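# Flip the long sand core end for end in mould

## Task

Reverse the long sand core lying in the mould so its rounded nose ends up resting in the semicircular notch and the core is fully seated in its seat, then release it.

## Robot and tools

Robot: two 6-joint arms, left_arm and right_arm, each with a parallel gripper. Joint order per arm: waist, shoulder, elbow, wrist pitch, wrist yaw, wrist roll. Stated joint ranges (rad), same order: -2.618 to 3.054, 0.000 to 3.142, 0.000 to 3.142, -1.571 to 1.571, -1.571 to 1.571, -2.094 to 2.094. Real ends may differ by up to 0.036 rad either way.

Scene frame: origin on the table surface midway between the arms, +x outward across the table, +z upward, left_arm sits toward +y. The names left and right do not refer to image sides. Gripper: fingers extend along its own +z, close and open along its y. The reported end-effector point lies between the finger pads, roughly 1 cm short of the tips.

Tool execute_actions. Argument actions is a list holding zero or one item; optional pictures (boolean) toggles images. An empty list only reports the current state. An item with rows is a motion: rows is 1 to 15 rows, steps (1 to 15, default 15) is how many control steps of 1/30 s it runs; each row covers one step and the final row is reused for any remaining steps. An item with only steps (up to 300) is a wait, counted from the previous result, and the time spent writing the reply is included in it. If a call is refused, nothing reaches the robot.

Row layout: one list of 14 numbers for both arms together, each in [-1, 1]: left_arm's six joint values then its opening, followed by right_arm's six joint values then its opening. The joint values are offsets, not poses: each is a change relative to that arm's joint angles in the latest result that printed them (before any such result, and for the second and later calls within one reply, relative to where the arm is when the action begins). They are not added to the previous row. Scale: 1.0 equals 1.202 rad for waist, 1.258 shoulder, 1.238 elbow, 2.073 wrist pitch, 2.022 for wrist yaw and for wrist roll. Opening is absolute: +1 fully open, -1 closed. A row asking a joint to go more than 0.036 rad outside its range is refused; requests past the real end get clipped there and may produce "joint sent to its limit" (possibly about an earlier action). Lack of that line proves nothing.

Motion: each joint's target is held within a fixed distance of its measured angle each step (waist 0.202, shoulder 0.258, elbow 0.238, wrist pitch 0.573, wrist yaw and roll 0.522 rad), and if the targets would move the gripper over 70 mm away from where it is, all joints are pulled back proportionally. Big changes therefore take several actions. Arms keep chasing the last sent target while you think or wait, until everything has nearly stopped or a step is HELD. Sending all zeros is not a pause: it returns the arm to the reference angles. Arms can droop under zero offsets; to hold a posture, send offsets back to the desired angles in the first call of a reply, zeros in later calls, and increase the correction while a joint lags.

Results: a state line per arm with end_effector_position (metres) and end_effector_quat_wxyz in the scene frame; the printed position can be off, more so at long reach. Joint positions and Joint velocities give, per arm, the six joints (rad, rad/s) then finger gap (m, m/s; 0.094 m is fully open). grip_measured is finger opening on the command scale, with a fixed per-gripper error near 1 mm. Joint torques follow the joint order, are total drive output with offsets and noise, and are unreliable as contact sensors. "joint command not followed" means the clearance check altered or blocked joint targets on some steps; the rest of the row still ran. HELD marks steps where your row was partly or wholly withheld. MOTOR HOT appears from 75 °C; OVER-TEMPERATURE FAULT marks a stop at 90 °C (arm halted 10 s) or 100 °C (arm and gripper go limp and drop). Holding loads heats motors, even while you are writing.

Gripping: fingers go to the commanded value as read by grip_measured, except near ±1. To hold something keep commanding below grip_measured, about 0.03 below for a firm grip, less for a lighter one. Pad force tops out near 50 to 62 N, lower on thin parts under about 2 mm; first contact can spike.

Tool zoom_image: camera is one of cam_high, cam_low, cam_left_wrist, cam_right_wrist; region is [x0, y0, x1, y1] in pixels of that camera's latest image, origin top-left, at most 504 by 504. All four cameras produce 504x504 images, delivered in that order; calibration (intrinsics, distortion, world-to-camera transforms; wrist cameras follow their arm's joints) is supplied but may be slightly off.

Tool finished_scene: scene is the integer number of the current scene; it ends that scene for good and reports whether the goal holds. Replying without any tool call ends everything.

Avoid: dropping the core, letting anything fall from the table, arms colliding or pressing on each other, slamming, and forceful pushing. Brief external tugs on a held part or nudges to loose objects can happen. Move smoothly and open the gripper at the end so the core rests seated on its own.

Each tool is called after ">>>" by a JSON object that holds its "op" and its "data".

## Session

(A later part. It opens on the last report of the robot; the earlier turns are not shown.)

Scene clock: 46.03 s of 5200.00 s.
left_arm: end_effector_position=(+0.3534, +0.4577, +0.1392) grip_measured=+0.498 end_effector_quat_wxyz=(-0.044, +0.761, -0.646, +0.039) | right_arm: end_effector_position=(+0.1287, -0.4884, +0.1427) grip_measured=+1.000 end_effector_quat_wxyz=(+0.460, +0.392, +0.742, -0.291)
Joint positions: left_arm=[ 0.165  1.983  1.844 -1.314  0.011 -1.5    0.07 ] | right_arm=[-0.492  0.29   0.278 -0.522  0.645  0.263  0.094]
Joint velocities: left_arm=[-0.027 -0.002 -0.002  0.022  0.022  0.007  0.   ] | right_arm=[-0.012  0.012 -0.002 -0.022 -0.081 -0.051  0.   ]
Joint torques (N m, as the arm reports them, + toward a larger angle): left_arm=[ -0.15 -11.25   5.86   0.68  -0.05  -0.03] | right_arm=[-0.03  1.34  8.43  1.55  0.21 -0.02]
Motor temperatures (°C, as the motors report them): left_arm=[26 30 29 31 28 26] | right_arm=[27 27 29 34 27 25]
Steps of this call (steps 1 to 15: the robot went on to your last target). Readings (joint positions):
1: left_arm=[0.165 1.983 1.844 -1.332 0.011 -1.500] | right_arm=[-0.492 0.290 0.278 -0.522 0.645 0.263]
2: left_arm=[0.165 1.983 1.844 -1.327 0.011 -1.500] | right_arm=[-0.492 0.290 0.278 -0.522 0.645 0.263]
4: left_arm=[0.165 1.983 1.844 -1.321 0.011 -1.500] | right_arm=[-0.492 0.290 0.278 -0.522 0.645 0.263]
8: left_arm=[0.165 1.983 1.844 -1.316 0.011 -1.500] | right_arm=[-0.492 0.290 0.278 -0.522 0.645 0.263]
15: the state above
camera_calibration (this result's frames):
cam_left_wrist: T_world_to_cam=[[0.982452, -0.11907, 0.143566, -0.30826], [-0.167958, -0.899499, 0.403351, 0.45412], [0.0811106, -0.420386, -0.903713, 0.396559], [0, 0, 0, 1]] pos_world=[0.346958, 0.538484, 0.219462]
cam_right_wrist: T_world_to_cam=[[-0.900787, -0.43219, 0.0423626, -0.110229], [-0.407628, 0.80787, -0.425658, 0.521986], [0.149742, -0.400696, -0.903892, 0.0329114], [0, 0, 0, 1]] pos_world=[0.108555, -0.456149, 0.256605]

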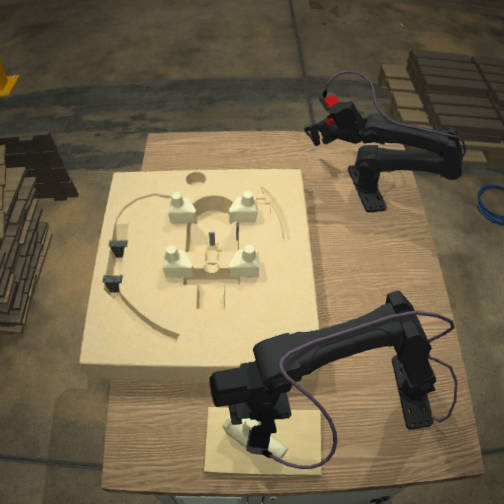

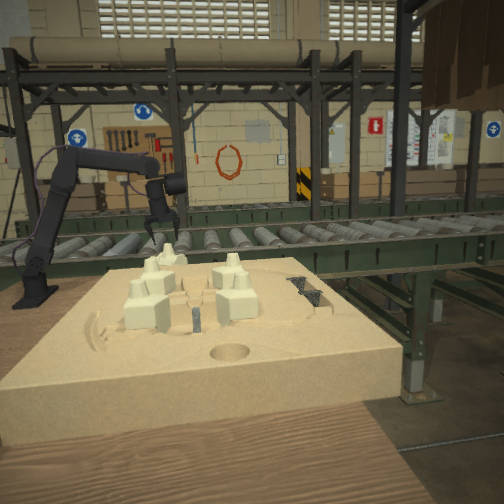

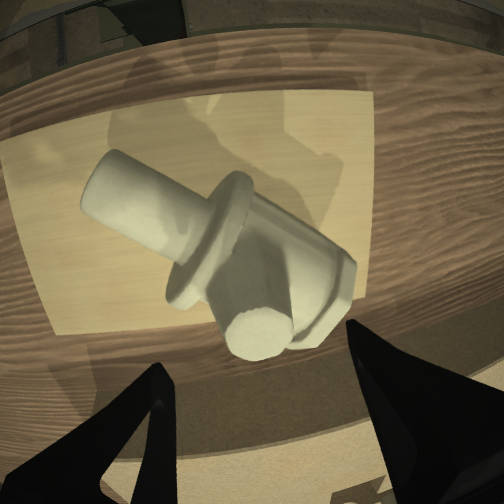

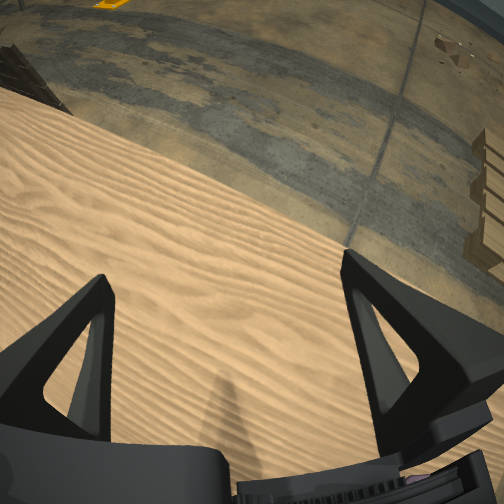

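>>> {"op": "execute_actions", "data": {"actions": [{"rows":[[-0.015,-0.015,-0.04,0.04,0,0,0.5,0,0,0,0,0,0,1],[-0.015,-0.015,-0.04,0.04,0,0,0.5,0,0,0,0,0,0,1],[-0.015,-0.015,-0.08,0.08,0,0,0.5,0,0,0,0,0,0,1],[-0.015,-0.015,-0.08,0.08,0,0,0.5,0,0,0,0,0,0,1],[-0.015,-0.015,-0.135,0.09,0,0,0.3,0,0,0,0,0,0,1]]}]}}

Scene clock: 47.40 s of 5200.00 s.
left_arm: end_effector_position=(+0.3542, +0.4518, +0.0958) grip_measured=+0.302 end_effector_quat_wxyz=(-0.040, +0.757, -0.651, +0.040) | right_arm: end_effector_position=(+0.1287, -0.4884, +0.1427) grip_measured=+1.000 end_effector_quat_wxyz=(+0.460, +0.392, +0.742, -0.291)
Joint positions: left_arm=[ 0.153  1.984  1.673 -1.149  0.016 -1.5    0.061] | right_arm=[-0.492  0.29   0.278 -0.522  0.645  0.263  0.094]
Joint velocities: left_arm=[ 0.012 -0.022  0.007  0.066  0.007 -0.007 -0.001] | right_arm=[ 0.012  0.012 -0.007  0.007 -0.022  0.066  0.   ]
Joint torques (N m, as the arm reports them, + toward a larger angle): left_arm=[ -0.52 -11.26   6.01   0.74  -0.09  -0.03] | right_arm=[-0.02  1.35  8.43  1.55  0.21 -0.02]
Motor temperatures (°C, as the motors report them): left_arm=[26 30 29 31 28 26] | right_arm=[27 27 29 34 27 25]
Steps of this call (steps 1 to 15: the robot went on to your last target; steps 16 to 26: nothing new was sent; steps 27 to 41: all 15 steps of this action). Readings (joint positions):
27: left_arm=[0.165 1.982 1.837 -1.305 0.012 -1.500] | right_arm=[-0.492 0.290 0.278 -0.522 0.645 0.263]
28: left_arm=[0.163 1.980 1.826 -1.290 0.012 -1.500] | right_arm=[-0.492 0.290 0.278 -0.522 0.645 0.263]
30: left_arm=[0.159 1.977 1.788 -1.244 0.012 -1.500] | right_arm=[-0.492 0.290 0.278 -0.522 0.645 0.263]
34: left_arm=[0.153 1.980 1.690 -1.179 0.015 -1.500] | right_arm=[-0.492 0.290 0.278 -0.522 0.645 0.263]
41: the state above
camera_calibration (this result's frames):
cam_left_wrist: T_world_to_cam=[[0.981488, -0.13075, 0.139951, -0.297497], [-0.177607, -0.894814, 0.409589, 0.467216], [0.0716761, -0.426863, -0.901471, 0.360908], [0, 0, 0, 1]] pos_world=[0.349102, 0.533232, 0.175617]
cam_right_wrist: T_world_to_cam=[[-0.900787, -0.43219, 0.0423626, -0.110229], [-0.407628, 0.80787, -0.425658, 0.521986], [0.149742, -0.400696, -0.903892, 0.0329114], [0, 0, 0, 1]] pos_world=[0.108555, -0.456149, 0.256605]

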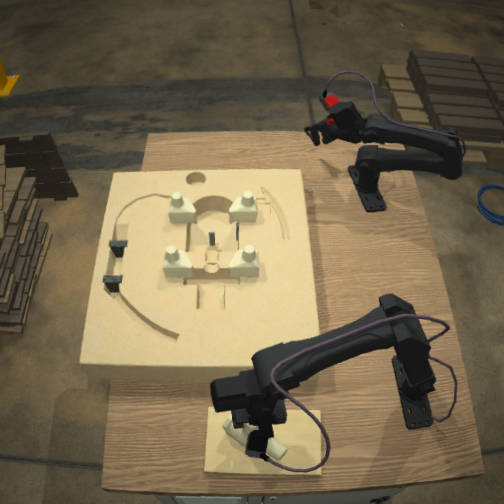

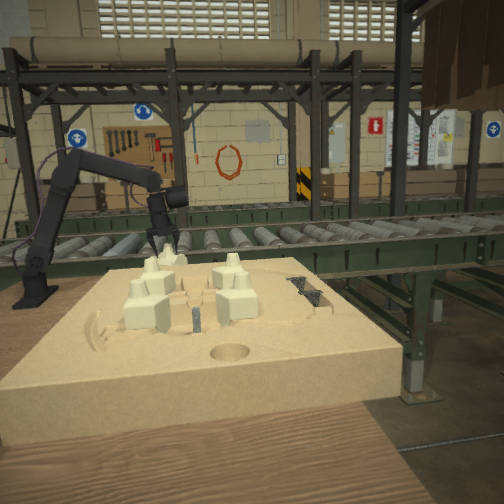

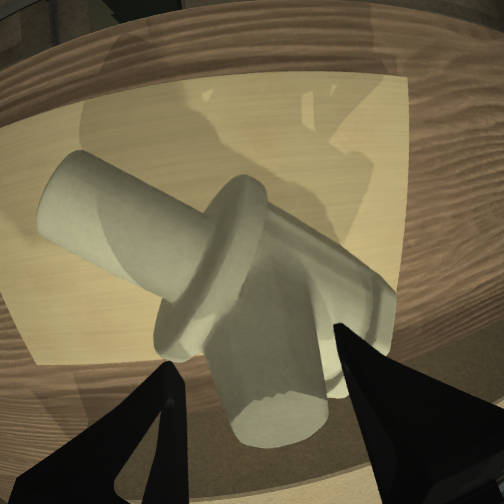

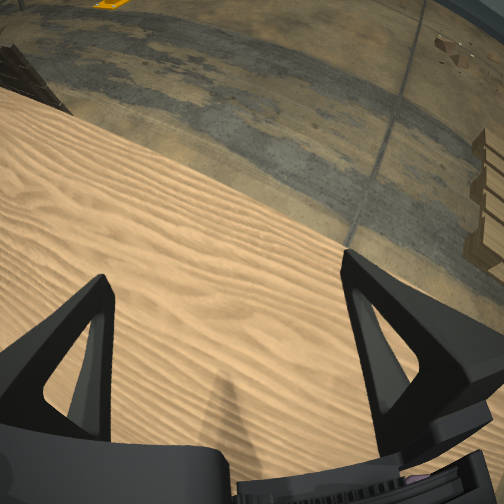

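>>> {"op": "execute_actions", "data": {"actions": [{"rows":[[0,-0.015,0,0.012,0,0,-0.33,0,0,0,0,0,0,1]]}], "pictures": false}}

>>> {"op": "execute_actions", "data": {"actions": [{"rows":[[0,-0.04,0.11,-0.04,0,0,-0.33,0,0,0,0,0,0,1]]}]}}

Scene clock: 49.17 s of 5200.00 s.
left_arm: end_effector_position=(+0.3548, +0.4446, +0.0978) grip_measured=-0.319 end_effector_quat_wxyz=(-0.031, +0.757, -0.651, +0.052) | right_arm: end_effector_position=(+0.1287, -0.4884, +0.1427) grip_measured=+1.000 end_effector_quat_wxyz=(+0.460, +0.392, +0.742, -0.291)
Joint positions: left_arm=[ 0.148  1.979  1.673 -1.153  0.045 -1.505  0.032] | right_arm=[-0.492  0.29   0.278 -0.522  0.645  0.263  0.094]
Joint velocities: left_arm=[-0.002 -0.002  0.002  0.022  0.022 -0.022 -0.   ] | right_arm=[-0.012  0.002  0.007  0.051 -0.022 -0.007  0.   ]
Joint torques (N m, as the arm reports them, + toward a larger angle): left_arm=[  0.4  -10.72   5.76   0.83  -0.31   0.02] | right_arm=[-0.03  1.33  8.43  1.55  0.21 -0.02]
Motor temperatures (°C, as the motors report them): left_arm=[26 30 29 30 28 26] | right_arm=[27 27 29 34 27 25]
Steps of this call (steps 1 to 15: the robot went on to your last target; steps 16 to 38: nothing new was sent; steps 39 to 53: all 15 steps of this action). Readings (joint positions):
39: left_arm=[0.153 1.984 1.673 -1.149 0.020 -1.500] | right_arm=[-0.492 0.290 0.278 -0.522 0.645 0.263]
40: left_arm=[0.153 1.982 1.673 -1.149 0.026 -1.503] | right_arm=[-0.492 0.290 0.278 -0.522 0.645 0.263]
42: left_arm=[0.152 1.979 1.673 -1.149 0.042 -1.505] | right_arm=[-0.492 0.290 0.278 -0.522 0.645 0.263]
46: left_arm=[0.148 1.979 1.673 -1.153 0.045 -1.505] | right_arm=[-0.492 0.290 0.278 -0.522 0.645 0.263]
53: the state above

Scene clock: 49.67 s of 5200.00 s.
left_arm: end_effector_position=(+0.3627, +0.4448, +0.1409) grip_measured=-0.328 end_effector_quat_wxyz=(-0.055, +0.754, -0.650, +0.075) | right_arm: end_effector_position=(+0.1287, -0.4884, +0.1427) grip_measured=+1.000 end_effector_quat_wxyz=(+0.460, +0.392, +0.742, -0.291)
Joint positions: left_arm=[ 0.148  1.945  1.787 -1.234  0.054 -1.506  0.032] | right_arm=[-0.492  0.29   0.278 -0.522  0.645  0.263  0.094]
Joint velocities: left_arm=[-0.007  0.002 -0.007 -0.037 -0.007  0.007 -0.   ] | right_arm=[-0.022 -0.012  0.012 -0.007 -0.022 -0.007  0.   ]
Joint torques (N m, as the arm reports them, + toward a larger angle): left_arm=[  0.03 -10.62   7.67   0.7   -0.1   -0.01] | right_arm=[-0.02  1.33  8.42  1.55  0.21 -0.02]
Motor temperatures (°C, as the motors report them): left_arm=[26 30 29 30 28 26] | right_arm=[27 27 29 34 27 25]
Steps of this call (steps 1 to 15: all 15 steps of this action). Readings (joint positions):
1: left_arm=[0.148 1.980 1.689 -1.168 0.047 -1.506] | right_arm=[-0.492 0.290 0.278 -0.522 0.645 0.263]
2: left_arm=[0.148 1.986 1.711 -1.192 0.048 -1.506] | right_arm=[-0.492 0.290 0.278 -0.522 0.645 0.263]
4: left_arm=[0.148 1.979 1.753 -1.213 0.052 -1.506] | right_arm=[-0.492 0.290 0.278 -0.522 0.645 0.263]
8: left_arm=[0.148 1.948 1.782 -1.234 0.055 -1.506] | right_arm=[-0.492 0.290 0.278 -0.522 0.645 0.263]
15: the state above
camera_calibration (this result's frames):
cam_left_wrist: T_world_to_cam=[[0.967714, -0.131393, 0.215095, -0.318434], [-0.212402, -0.88456, 0.415258, 0.451239], [0.135703, -0.447537, -0.883909, 0.381385], [0, 0, 0, 1]] pos_world=[0.352242, 0.527992, 0.218223]
cam_right_wrist: T_world_to_cam=[[-0.900787, -0.43219, 0.0423626, -0.110229], [-0.407628, 0.80787, -0.425658, 0.521986], [0.149742, -0.400696, -0.903892, 0.0329114], [0, 0, 0, 1]] pos_world=[0.108555, -0.456149, 0.256605]

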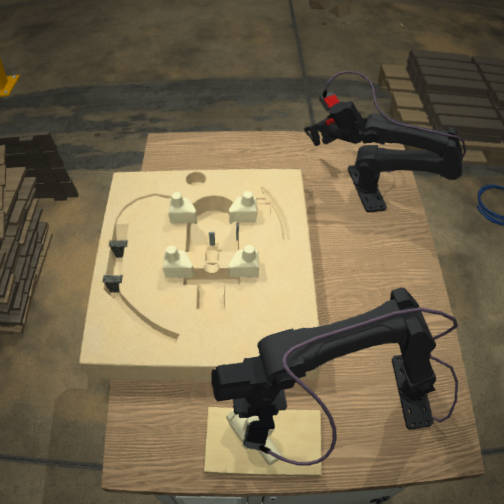

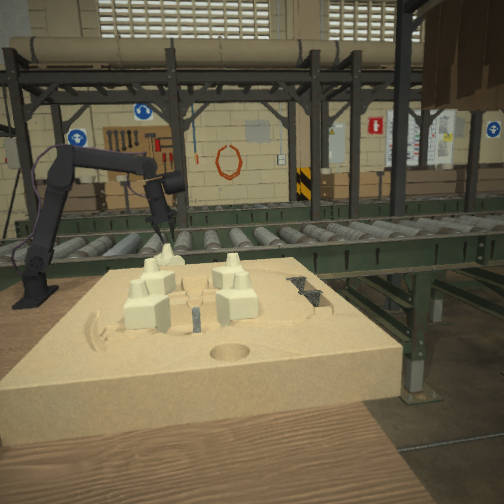

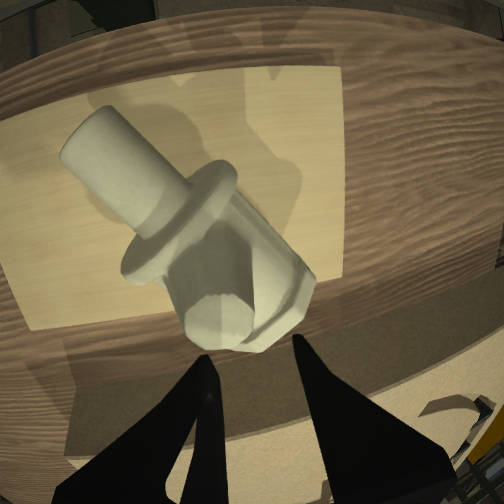

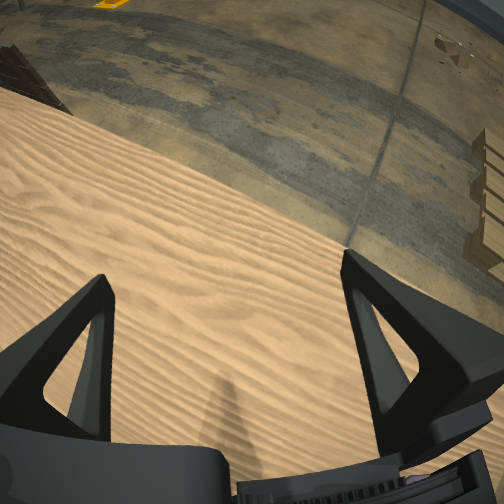

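>>> {"op": "execute_actions", "data": {"actions": [{"rows":[[0.022,0,0,0,-0.03,0,0.3,0,0,0,0,0,0,1],[0.022,0,0,0,-0.03,0,0.3,0,0,0,0,0,0,1],[0.022,0,0,0,-0.03,0,0.3,0,0,0,0,0,0,1],[0.022,0,0,0,-0.03,0,0.3,0,0,0,0,0,0,1],[0.022,0,0,0,-0.03,0,0.3,0,0,0,0,0,0,1],[0.022,0.02,-0.09,0.035,-0.03,0,0.3,0,0,0,0,0,0,1]]}]}}

>>> {"op": "execute_actions", "data": {"actions": [{"rows":[[0,0,0,0,0,0,-0.2,0,0,0,0,0,0,1],[0,0,0,0,0,0,-0.2,0,0,0,0,0,0,1],[0,0,0,0,0,0,-0.25,0,0,0,0,0,0,1],[0,0,0,0,0,0,-0.3,0,0,0,0,0,0,1],[0,0,0,0,0,0,-0.42,0,0,0,0,0,0,1]]}]}}

Scene clock: 51.57 s of 5200.00 s.
left_arm: end_effector_position=(+0.3466, +0.4584, +0.0941) grip_measured=+0.298 end_effector_quat_wxyz=(-0.031, +0.765, -0.642, +0.029) | right_arm: end_effector_position=(+0.1287, -0.4884, +0.1427) grip_measured=+1.000 end_effector_quat_wxyz=(+0.460, +0.392, +0.742, -0.291)
Joint positions: left_arm=[ 0.171  1.988  1.676 -1.175  0.01  -1.506  0.061] | right_arm=[-0.492  0.29   0.278 -0.522  0.645  0.263  0.094]
Joint velocities: left_arm=[-0.002  0.007 -0.012  0.007  0.037 -0.081  0.001] | right_arm=[-0.002 -0.012  0.007 -0.037 -0.081 -0.022  0.   ]
Joint torques (N m, as the arm reports them, + toward a larger angle): left_arm=[  0.29 -11.06   5.78   0.64  -0.16  -0.03] | right_arm=[-0.03  1.33  8.43  1.55  0.21 -0.02]
Motor temperatures (°C, as the motors report them): left_arm=[26 30 29 30 28 26] | right_arm=[27 27 29 34 27 25]
Steps of this call (steps 1 to 15: the robot went on to your last target; steps 16 to 42: nothing new was sent; steps 43 to 57: all 15 steps of this action). Readings (joint positions):
43: left_arm=[0.149 1.945 1.787 -1.234 0.050 -1.506] | right_arm=[-0.492 0.290 0.278 -0.522 0.645 0.263]
44: left_arm=[0.152 1.945 1.787 -1.234 0.042 -1.506] | right_arm=[-0.492 0.290 0.278 -0.522 0.645 0.263]
46: left_arm=[0.160 1.945 1.787 -1.234 0.030 -1.506] | right_arm=[-0.492 0.290 0.278 -0.522 0.645 0.263]
50: left_arm=[0.171 1.945 1.724 -1.192 0.014 -1.506] | right_arm=[-0.492 0.290 0.278 -0.522 0.645 0.263]
57: the state above
camera_calibration (this result's frames):
cam_left_wrist: T_world_to_cam=[[0.98799, -0.106756, 0.111711, -0.299524], [-0.14401, -0.898232, 0.415258, 0.461859], [0.0560112, -0.426359, -0.902818, 0.368002], [0, 0, 0, 1]] pos_world=[0.341827, 0.539782, 0.173908]
cam_right_wrist: T_world_to_cam=[[-0.900787, -0.43219, 0.0423626, -0.110229], [-0.407628, 0.80787, -0.425658, 0.521986], [0.149742, -0.400696, -0.903892, 0.0329114], [0, 0, 0, 1]] pos_world=[0.108555, -0.456149, 0.256605]

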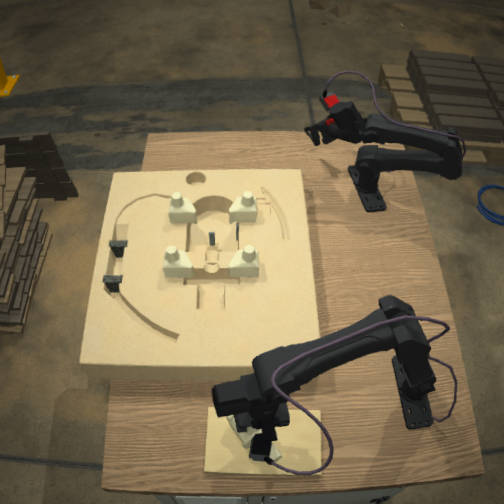

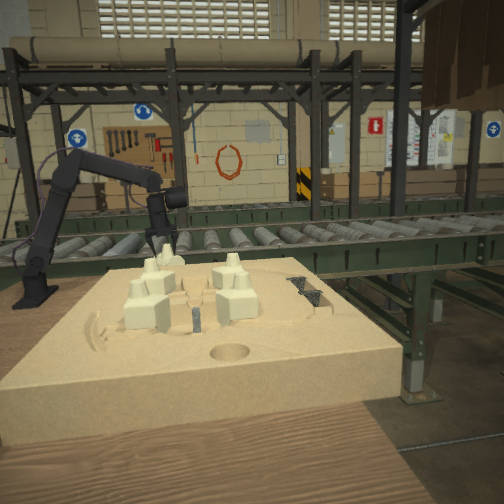

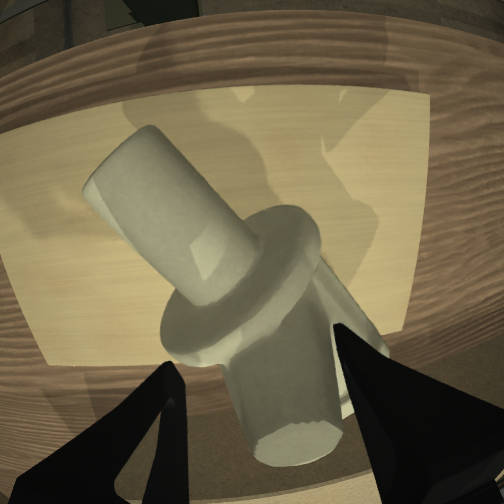

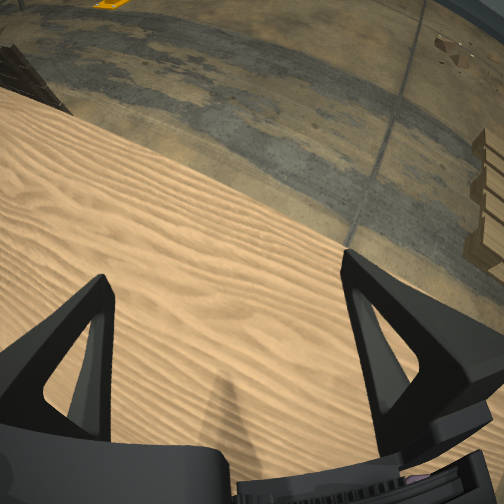

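Scene clock: 52.07 s of 5200.00 s.
left_arm: end_effector_position=(+0.3486, +0.4508, +0.0968) grip_measured=-0.150 end_effector_quat_wxyz=(-0.023, +0.763, -0.644, +0.043) | right_arm: end_effector_position=(+0.1287, -0.4884, +0.1427) grip_measured=+1.000 end_effector_quat_wxyz=(+0.460, +0.392, +0.742, -0.291)
Joint positions: left_arm=[ 0.165  1.985  1.681 -1.179  0.042 -1.508  0.04 ] | right_arm=[-0.492  0.29   0.278 -0.522  0.645  0.263  0.094]
Joint velocities: left_arm=[-0.007 -0.002 -0.007 -0.051 -0.066  0.007 -0.001] | right_arm=[-0.002 -0.002  0.017  0.037 -0.037  0.007  0.   ]
Joint torques (N m, as the arm reports them, + toward a larger angle): left_arm=[ 0.5  -9.47  5.29  0.6  -0.33 -0.01] | right_arm=[-0.03  1.34  8.43  1.55  0.21 -0.02]
Motor temperatures (°C, as the motors report them): left_arm=[26 30 29 30 28 26] | right_arm=[27 27 29 35 27 25]
Steps of this call (steps 1 to 15: all 15 steps of this action). Readings (joint positions):
1: left_arm=[0.171 1.988 1.676 -1.174 0.011 -1.506] | right_arm=[-0.492 0.290 0.278 -0.522 0.645 0.263]
2: left_arm=[0.171 1.985 1.680 -1.170 0.016 -1.514] | right_arm=[-0.492 0.290 0.278 -0.522 0.645 0.263]
4: left_arm=[0.171 1.982 1.681 -1.179 0.024 -1.507] | right_arm=[-0.492 0.290 0.278 -0.522 0.645 0.263]
8: left_arm=[0.165 1.985 1.681 -1.179 0.041 -1.508] | right_arm=[-0.492 0.290 0.278 -0.522 0.645 0.263]
15: the state above
camera_calibration (this result's frames):
cam_left_wrist: T_world_to_cam=[[0.985936, -0.11003, 0.125792, -0.301848], [-0.154849, -0.884576, 0.43994, 0.449456], [0.0628659, -0.453232, -0.889173, 0.375497], [0, 0, 0, 1]] pos_world=[0.343595, 0.534552, 0.174118]
cam_right_wrist: T_world_to_cam=[[-0.900787, -0.43219, 0.0423626, -0.110229], [-0.407628, 0.80787, -0.425658, 0.521986], [0.149742, -0.400696, -0.903892, 0.0329114], [0, 0, 0, 1]] pos_world=[0.108555, -0.456149, 0.256605]

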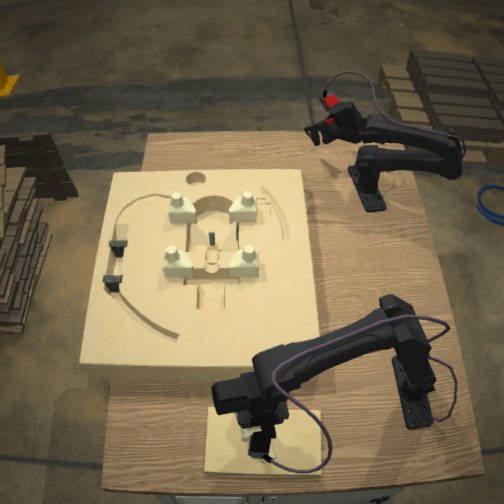

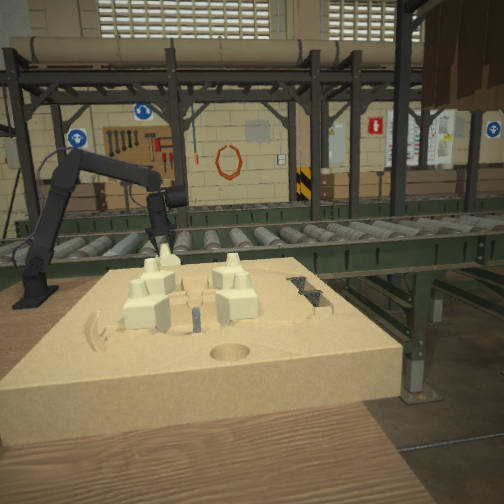

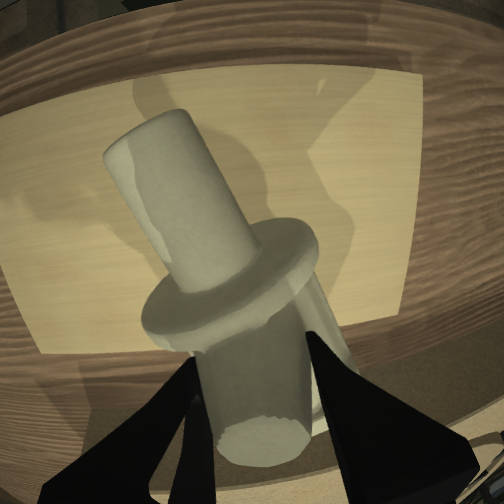

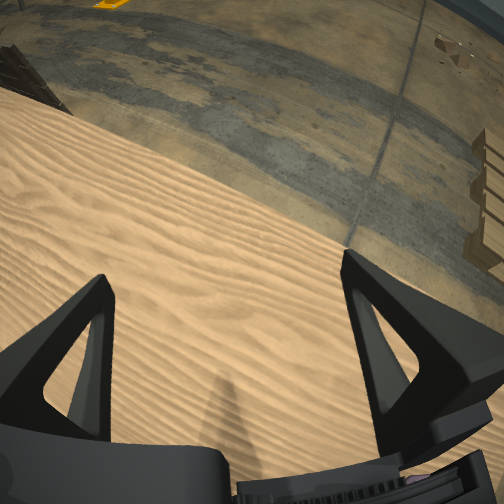

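>>> {"op": "execute_actions", "data": {"actions": [{"rows":[[0,-0.04,0.09,-0.04,-0.02,0,-0.3,0,0,0,0,0,0,1]]}], "pictures": false}}

>>> {"op": "execute_actions", "data": {"actions": [{"rows":[[0,-0.02,0.02,0,0,0.7,-0.3,0,0,0,0,0,0,1]]}], "pictures": false}}

>>> {"op": "execute_actions", "data": {"actions": [{"rows":[[0,-0.02,0.02,0,0,0.8,-0.3,0,0,0,0,0,0,1]]}], "pictures": false}}

>>> {"op": "execute_actions", "data": {"actions": [{"steps":20}]}}

>>> {"op": "zoom_image", "data": {"camera": "cam_high", "region": [180, 350, 340, 490]}}

Scene clock: 54.43 s of 5200.00 s.
left_arm: end_effector_position=(+0.3428, +0.4545, +0.1099) grip_measured=-0.150 end_effector_quat_wxyz=(-0.020, +0.764, -0.644, +0.023) | right_arm: end_effector_position=(+0.1287, -0.4884, +0.1427) grip_measured=+1.000 end_effector_quat_wxyz=(+0.460, +0.392, +0.742, -0.291)
Joint positions: left_arm=[ 0.165  1.991  1.744 -1.263  0.014 -1.508  0.04 ] | right_arm=[-0.492  0.29   0.278 -0.522  0.645  0.263  0.094]
Joint velocities: left_arm=[-0.007 -0.007  0.002 -0.051 -0.051 -0.051  0.001] | right_arm=[-0.007  0.012  0.007 -0.022 -0.051  0.051  0.   ]
Joint torques (N m, as the arm reports them, + toward a larger angle): left_arm=[ -0.02 -13.89   9.82   0.56  -0.14  -0.03] | right_arm=[-0.02  1.33  8.43  1.55  0.21 -0.01]
Motor temperatures (°C, as the motors report them): left_arm=[26 30 29 30 28 26] | right_arm=[27 27 29 35 27 25]
Steps of this call (steps 1 to 15: the robot went on to your last target; steps 16 to 56: nothing new was sent; steps 57 to 71: all 15 steps of this action). Readings (joint positions):
57: left_arm=[0.165 1.985 1.692 -1.190 0.041 -1.508] | right_arm=[-0.492 0.290 0.278 -0.522 0.645 0.263]
58: left_arm=[0.165 1.990 1.708 -1.208 0.037 -1.508] | right_arm=[-0.492 0.290 0.278 -0.522 0.645 0.263]
60: left_arm=[0.165 1.991 1.728 -1.231 0.027 -1.508] | right_arm=[-0.492 0.290 0.278 -0.522 0.645 0.263]
64: left_arm=[0.165 1.991 1.744 -1.246 0.016 -1.508] | right_arm=[-0.492 0.290 0.278 -0.522 0.645 0.263]
71: the state above

Scene clock: 54.93 s of 5200.00 s.
left_arm: end_effector_position=(+0.3420, +0.4540, +0.1043) grip_measured=-0.149 end_effector_quat_wxyz=(+0.021, -0.239, +0.971, -0.008) | right_arm: end_effector_position=(+0.1287, -0.4884, +0.1427) grip_measured=+1.000 end_effector_quat_wxyz=(+0.460, +0.392, +0.742, -0.291)
Joint positions: left_arm=[ 0.165  2.006  1.744 -1.266  0.016 -0.249  0.04 ] | right_arm=[-0.492  0.29   0.278 -0.522  0.645  0.263  0.094]
Joint velocities: left_arm=[-0.012 -0.002  0.002  0.022 -0.007  1.048  0.001] | right_arm=[-0.007 -0.002  0.012  0.007  0.037 -0.007  0.   ]
Joint torques (N m, as the arm reports them, + toward a larger angle): left_arm=[ -0.07 -12.8    7.74   0.52  -0.01   0.  ] | right_arm=[-0.04  1.35  8.43  1.55  0.21 -0.01]
Motor temperatures (°C, as the motors report them): left_arm=[26 31 29 29 28 26] | right_arm=[27 27 29 35 27 25]
Steps of this call (steps 1 to 15: all 15 steps of this action). Readings (joint positions):
1: left_arm=[0.165 1.991 1.744 -1.265 0.015 -1.442] | right_arm=[-0.492 0.290 0.278 -0.522 0.645 0.263]
2: left_arm=[0.165 1.992 1.744 -1.266 0.014 -1.342] | right_arm=[-0.492 0.290 0.278 -0.522 0.645 0.263]
4: left_arm=[0.165 1.996 1.744 -1.266 0.015 -1.147] | right_arm=[-0.492 0.290 0.278 -0.522 0.645 0.263]
8: left_arm=[0.165 2.004 1.744 -1.266 0.016 -0.757] | right_arm=[-0.492 0.290 0.278 -0.522 0.645 0.263]
15: the state above

Scene clock: 55.43 s of 5200.00 s.
left_arm: end_effector_position=(+0.3416, +0.4542, +0.0989) grip_measured=-0.149 end_effector_quat_wxyz=(+0.015, +0.432, +0.902, +0.003) | right_arm: end_effector_position=(+0.1287, -0.4884, +0.1427) grip_measured=+1.000 end_effector_quat_wxyz=(+0.460, +0.392, +0.742, -0.291)
Joint positions: left_arm=[ 0.165  2.02   1.744 -1.267  0.014  1.127  0.04 ] | right_arm=[-0.492  0.29   0.278 -0.522  0.645  0.263  0.094]
Joint velocities: left_arm=[-0.012  0.007 -0.002 -0.051  0.007  1.575 -0.001] | right_arm=[ 0.002 -0.007  0.017  0.037  0.037 -0.051  0.   ]
Joint torques (N m, as the arm reports them, + toward a larger angle): left_arm=[  0.01 -12.86   7.7    0.48   0.04   0.02] | right_arm=[-0.02  1.33  8.42  1.55  0.21 -0.02]
Motor temperatures (°C, as the motors report them): left_arm=[26 31 29 29 28 26] | right_arm=[27 27 29 35 27 25]
Steps of this call (steps 1 to 15: all 15 steps of this action). Readings (joint positions):
1: left_arm=[0.165 2.006 1.744 -1.267 0.016 -0.172] | right_arm=[-0.492 0.290 0.278 -0.522 0.645 0.263]
2: left_arm=[0.165 2.007 1.744 -1.267 0.015 -0.072] | right_arm=[-0.492 0.290 0.278 -0.522 0.645 0.263]
4: left_arm=[0.165 2.011 1.744 -1.268 0.016 0.123] | right_arm=[-0.492 0.290 0.278 -0.522 0.645 0.263]
8: left_arm=[0.165 2.019 1.744 -1.268 0.015 0.513] | right_arm=[-0.492 0.290 0.278 -0.522 0.645 0.263]
15: the state above

Scene clock: 56.10 s of 5200.00 s.
left_arm: end_effector_position=(+0.3417, +0.4541, +0.0989) grip_measured=-0.149 end_effector_quat_wxyz=(+0.015, +0.533, +0.846, +0.005) | right_arm: end_effector_position=(+0.1287, -0.4884, +0.1427) grip_measured=+1.000 end_effector_quat_wxyz=(+0.460, +0.392, +0.742, -0.291)
Joint positions: left_arm=[ 0.165  2.02   1.744 -1.266  0.014  1.358  0.04 ] | right_arm=[-0.492  0.29   0.278 -0.522  0.645  0.263  0.094]
Joint velocities: left_arm=[-0.002  0.002  0.017 -0.022 -0.007 -0.081  0.   ] | right_arm=[-0.017 -0.002 -0.007  0.007 -0.007  0.022  0.   ]
Joint torques (N m, as the arm reports them, + toward a larger angle): left_arm=[ -0.02 -12.82   7.73   0.48   0.01   0.05] | right_arm=[-0.03  1.33  8.42  1.55  0.21 -0.02]
Motor temperatures (°C, as the motors report them): left_arm=[26 31 29 29 28 26] | right_arm=[27 27 29 35 27 25]
Steps of this call (steps 1 to 20: the robot went on to your last target). Readings (joint positions):
1: left_arm=[0.165 2.020 1.744 -1.267 0.014 1.175] | right_arm=[-0.492 0.290 0.278 -0.522 0.645 0.263]
2: left_arm=[0.165 2.020 1.744 -1.267 0.014 1.212] | right_arm=[-0.492 0.290 0.278 -0.522 0.645 0.263]
4: left_arm=[0.165 2.020 1.744 -1.266 0.014 1.267] | right_arm=[-0.492 0.290 0.278 -0.522 0.645 0.263]
8: left_arm=[0.165 2.020 1.744 -1.266 0.014 1.323] | right_arm=[-0.492 0.290 0.278 -0.522 0.645 0.263]
20: the state above
camera_calibration (this result's frames):
cam_left_wrist: T_world_to_cam=[[-0.986401, -0.16435, 0.00112942, 0.416025], [-0.148411, 0.893648, 0.423518, -0.357773], [-0.0706145, 0.417592, -0.905887, 0.0311491], [0, 0, 0, 1]] pos_world=[0.35947, 0.375089, 0.179271]
cam_right_wrist: T_world_to_cam=[[-0.900787, -0.43219, 0.0423626, -0.110229], [-0.407628, 0.80787, -0.425658, 0.521986], [0.149742, -0.400696, -0.903892, 0.0329114], [0, 0, 0, 1]] pos_world=[0.108555, -0.456149, 0.256605]

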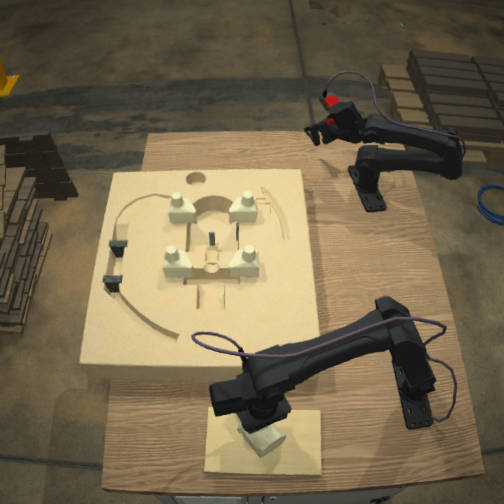

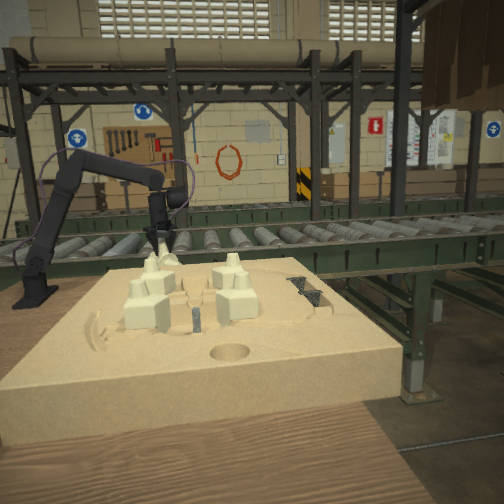

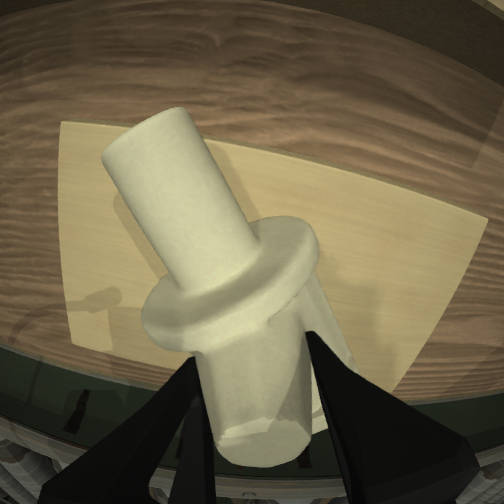

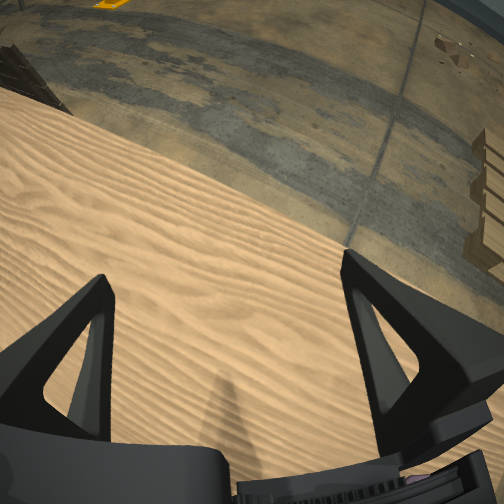

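Region (180, 350, 340, 490) of cam_high's 504x504 image, scaled by 3.150, with more detail than that image has; it fills the top 441 rows of this view, and the rest is white.

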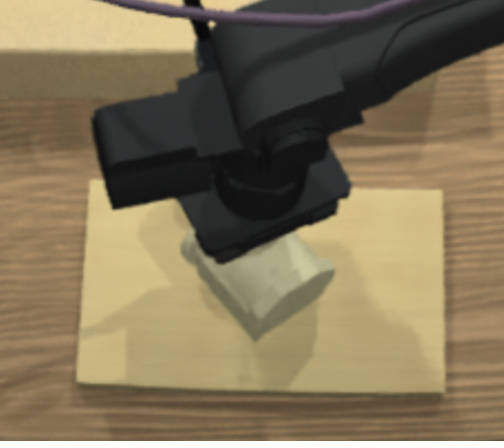

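>>> {"op": "execute_actions", "data": {"actions": [{"rows":[[0,0.01,-0.02,0.02,0,0,-0.3,0,0,0,0,0,0,1]]}], "pictures": false}}

>>> {"op": "execute_actions", "data": {"actions": [{"rows":[[0,0,0,0,0,0,0.3,0,0,0,0,0,0,1]],"steps":8}], "pictures": false}}

>>> {"op": "execute_actions", "data": {"actions": [{"rows":[[0,-0.2,0,0,0,0,0.3,0,0,0,0,0,0,1],[0,-0.2,0,0,0,0,0.3,0,0,0,0,0,0,1],[0,-0.2,0,0,0,0,0.3,0,0,0,0,0,0,1],[0,-0.2,0,0,0,0,0.3,0,0,0,0,0,0,1],[0,-0.3,0,0,0,0,0.3,0,0,0,0,0,0,1],[0,-0.3,0,0,0,0,0.3,0,0,0,0,0,0,1],[0,-0.41,-0.43,0.29,0,-0.672,0.3,0,0,0,0,0,0,1]]}], "pictures": false}}

>>> {"op": "execute_actions", "data": {"actions": [{"steps":30}]}}

Scene clock: 58.60 s of 5200.00 s.
left_arm: end_effector_position=(+0.3407, +0.4573, +0.0962) grip_measured=-0.150 end_effector_quat_wxyz=(+0.009, +0.533, +0.846, +0.009) | right_arm: end_effector_position=(+0.1287, -0.4884, +0.1427) grip_measured=+1.000 end_effector_quat_wxyz=(+0.460, +0.392, +0.742, -0.291)
Joint positions: left_arm=[ 0.167  2.022  1.736 -1.26  -0.     1.361  0.04 ] | right_arm=[-0.492  0.29   0.278 -0.522  0.645  0.263  0.094]
Joint velocities: left_arm=[-0.002 -0.012 -0.012  0.007  0.037  0.007  0.   ] | right_arm=[ 0.002 -0.017 -0.002 -0.051 -0.022  0.007  0.   ]
Joint torques (N m, as the arm reports them, + toward a larger angle): left_arm=[-0.14 -9.12  4.13  0.76  0.16 -0.05] | right_arm=[-0.02  1.33  8.43  1.55  0.21 -0.02]
Motor temperatures (°C, as the motors report them): left_arm=[26 31 29 29 28 26] | right_arm=[27 27 29 35 27 25]
Steps of this call (steps 1 to 15: the robot went on to your last target; steps 16 to 60: nothing new was sent; steps 61 to 75: all 15 steps of this action). Readings (joint positions):
61: left_arm=[0.165 2.022 1.740 -1.263 0.014 1.361] | right_arm=[-0.492 0.290 0.278 -0.522 0.645 0.263]
62: left_arm=[0.165 2.022 1.738 -1.261 0.008 1.361] | right_arm=[-0.492 0.290 0.278 -0.522 0.645 0.263]
64: left_arm=[0.167 2.022 1.736 -1.260 0.001 1.361] | right_arm=[-0.492 0.290 0.278 -0.522 0.645 0.263]
68: left_arm=[0.167 2.022 1.736 -1.260 -0.000 1.361] | right_arm=[-0.492 0.290 0.278 -0.522 0.645 0.263]
75: the state above

Scene clock: 58.87 s of 5200.00 s.
left_arm: end_effector_position=(+0.3412, +0.4581, +0.0958) grip_measured=+0.298 end_effector_quat_wxyz=(+0.008, +0.533, +0.846, +0.011) | right_arm: end_effector_position=(+0.1287, -0.4884, +0.1427) grip_measured=+1.000 end_effector_quat_wxyz=(+0.460, +0.392, +0.742, -0.291)
Joint positions: left_arm=[ 0.167  2.023  1.736 -1.257 -0.004  1.361  0.061] | right_arm=[-0.492  0.29   0.278 -0.522  0.645  0.263  0.094]
Joint velocities: left_arm=[ 0.002 -0.002  0.002  0.007  0.007  0.051  0.001] | right_arm=[-0.007 -0.017  0.012 -0.037 -0.051 -0.007  0.   ]
Joint torques (N m, as the arm reports them, + toward a larger angle): left_arm=[ 0.   -9.96  5.61  0.43  0.03 -0.03] | right_arm=[-0.04  1.33  8.44  1.55  0.21 -0.01]
Motor temperatures (°C, as the motors report them): left_arm=[26 31 29 29 28 26] | right_arm=[27 27 29 35 27 25]
Steps of this call (steps 1 to 8: all 8 steps of this action). Readings (joint positions):
1: left_arm=[0.167 2.022 1.736 -1.260 -0.001 1.361] | right_arm=[-0.492 0.290 0.278 -0.522 0.645 0.263]
2: left_arm=[0.167 2.022 1.736 -1.259 -0.001 1.361] | right_arm=[-0.492 0.290 0.278 -0.522 0.645 0.263]
4: left_arm=[0.167 2.023 1.736 -1.257 -0.003 1.361] | right_arm=[-0.492 0.290 0.278 -0.522 0.645 0.263]
8: the state above

Scene clock: 59.37 s of 5200.00 s.
left_arm: end_effector_position=(+0.3306, +0.4564, +0.1683) grip_measured=+0.298 end_effector_quat_wxyz=(+0.260, +0.133, +0.950, +0.107) | right_arm: end_effector_position=(+0.1287, -0.4884, +0.1427) grip_measured=+1.000 end_effector_quat_wxyz=(+0.460, +0.392, +0.742, -0.291)
Joint positions: left_arm=[ 0.167  1.483  1.226 -0.743 -0.008  0.516  0.061] | right_arm=[-0.492  0.29   0.278 -0.522  0.645  0.263  0.094]
Joint velocities: left_arm=[ 0.007  0.603 -0.579  0.33   0.022 -2.791 -0.   ] | right_arm=[ 0.007 -0.002  0.002 -0.051  0.022 -0.022  0.   ]
Joint torques (N m, as the arm reports them, + toward a larger angle): left_arm=[ 0.02 -6.84  7.56  1.56  0.04 -0.06] | right_arm=[-0.03  1.35  8.44  1.54  0.21 -0.01]
Motor temperatures (°C, as the motors report them): left_arm=[26 31 29 29 28 26] | right_arm=[27 27 29 35 27 25]
Steps of this call (steps 1 to 15: all 15 steps of this action). Readings (joint positions):
1: left_arm=[0.167 2.010 1.732 -1.252 -0.005 1.361] | right_arm=[-0.492 0.290 0.278 -0.522 0.645 0.263]
2: left_arm=[0.167 1.988 1.721 -1.249 -0.006 1.361] | right_arm=[-0.492 0.290 0.278 -0.522 0.645 0.263]
4: left_arm=[0.167 1.917 1.716 -1.251 -0.008 1.361] | right_arm=[-0.492 0.290 0.278 -0.522 0.645 0.263]
8: left_arm=[0.167 1.665 1.589 -1.054 -0.008 1.193] | right_arm=[-0.492 0.290 0.278 -0.522 0.645 0.263]
15: the state above

Scene clock: 60.37 s of 5200.00 s.
left_arm: end_effector_position=(+0.3384, +0.4583, +0.1450) grip_measured=+0.298 end_effector_quat_wxyz=(+0.270, -0.109, +0.956, +0.038) | right_arm: end_effector_position=(+0.1287, -0.4884, +0.1427) grip_measured=+1.000 end_effector_quat_wxyz=(+0.460, +0.392, +0.742, -0.291)
Joint positions: left_arm=[ 0.167  1.533  1.191 -0.676 -0.008  0.011  0.061] | right_arm=[-0.492  0.29   0.278 -0.522  0.645  0.263  0.094]
Joint velocities: left_arm=[ 0.002 -0.007  0.002 -0.007  0.007  0.022  0.   ] | right_arm=[-0.007 -0.022  0.002  0.007  0.022  0.051  0.   ]
Joint torques (N m, as the arm reports them, + toward a larger angle): left_arm=[ 0.02 -8.27  7.54  1.38  0.05 -0.11] | right_arm=[-0.04  1.34  8.43  1.55  0.21 -0.02]
Motor temperatures (°C, as the motors report them): left_arm=[26 31 29 29 28 26] | right_arm=[27 27 29 35 27 25]
Steps of this call (steps 1 to 30: the robot went on to your last target). Readings (joint positions):
1: left_arm=[0.167 1.503 1.210 -0.735 -0.008 0.420] | right_arm=[-0.492 0.290 0.278 -0.522 0.645 0.263]
2: left_arm=[0.167 1.520 1.200 -0.729 -0.008 0.338] | right_arm=[-0.492 0.290 0.278 -0.522 0.645 0.263]
4: left_arm=[0.167 1.535 1.191 -0.721 -0.008 0.220] | right_arm=[-0.492 0.290 0.278 -0.522 0.645 0.263]
8: left_arm=[0.167 1.533 1.191 -0.694 -0.008 0.096] | right_arm=[-0.492 0.290 0.278 -0.522 0.645 0.263]
30: the state above
camera_calibration (this result's frames):
cam_left_wrist: T_world_to_cam=[[-0.0254767, -0.990869, -0.132397, 0.486401], [-0.996286, 0.0360636, -0.078191, 0.371204], [0.0822518, 0.129913, -0.988108, 0.162993], [0, 0, 0, 1]] pos_world=[0.36881, 0.447398, 0.254478]
cam_right_wrist: T_world_to_cam=[[-0.900787, -0.43219, 0.0423626, -0.110229], [-0.407628, 0.80787, -0.425658, 0.521986], [0.149742, -0.400696, -0.903892, 0.0329114], [0, 0, 0, 1]] pos_world=[0.108555, -0.456149, 0.256605]

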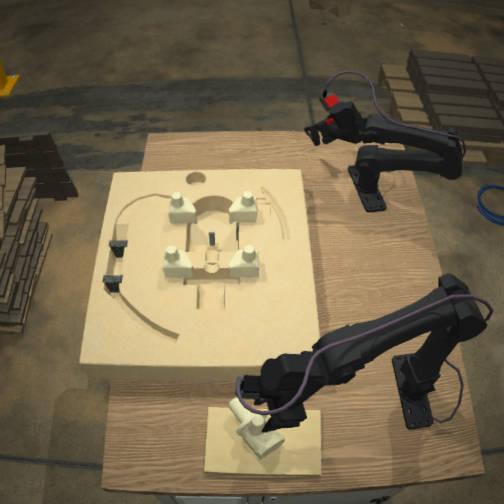

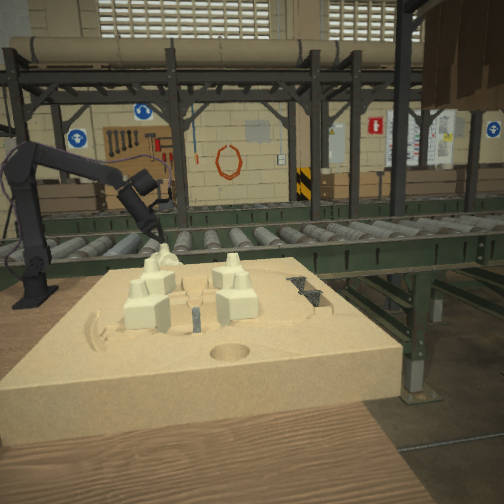

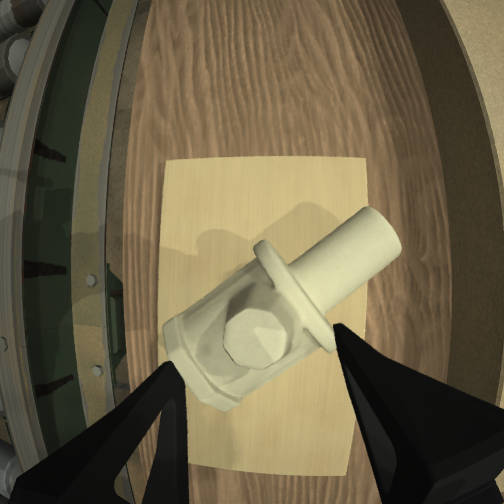

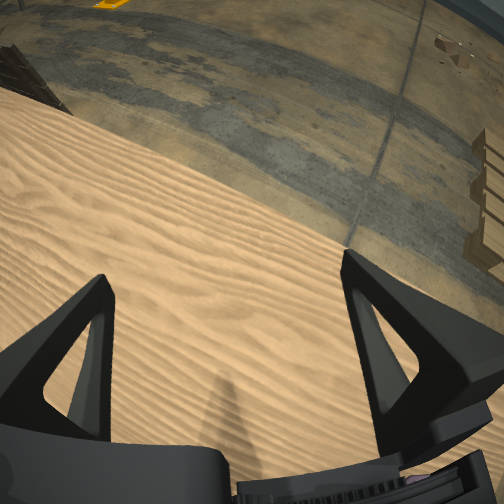

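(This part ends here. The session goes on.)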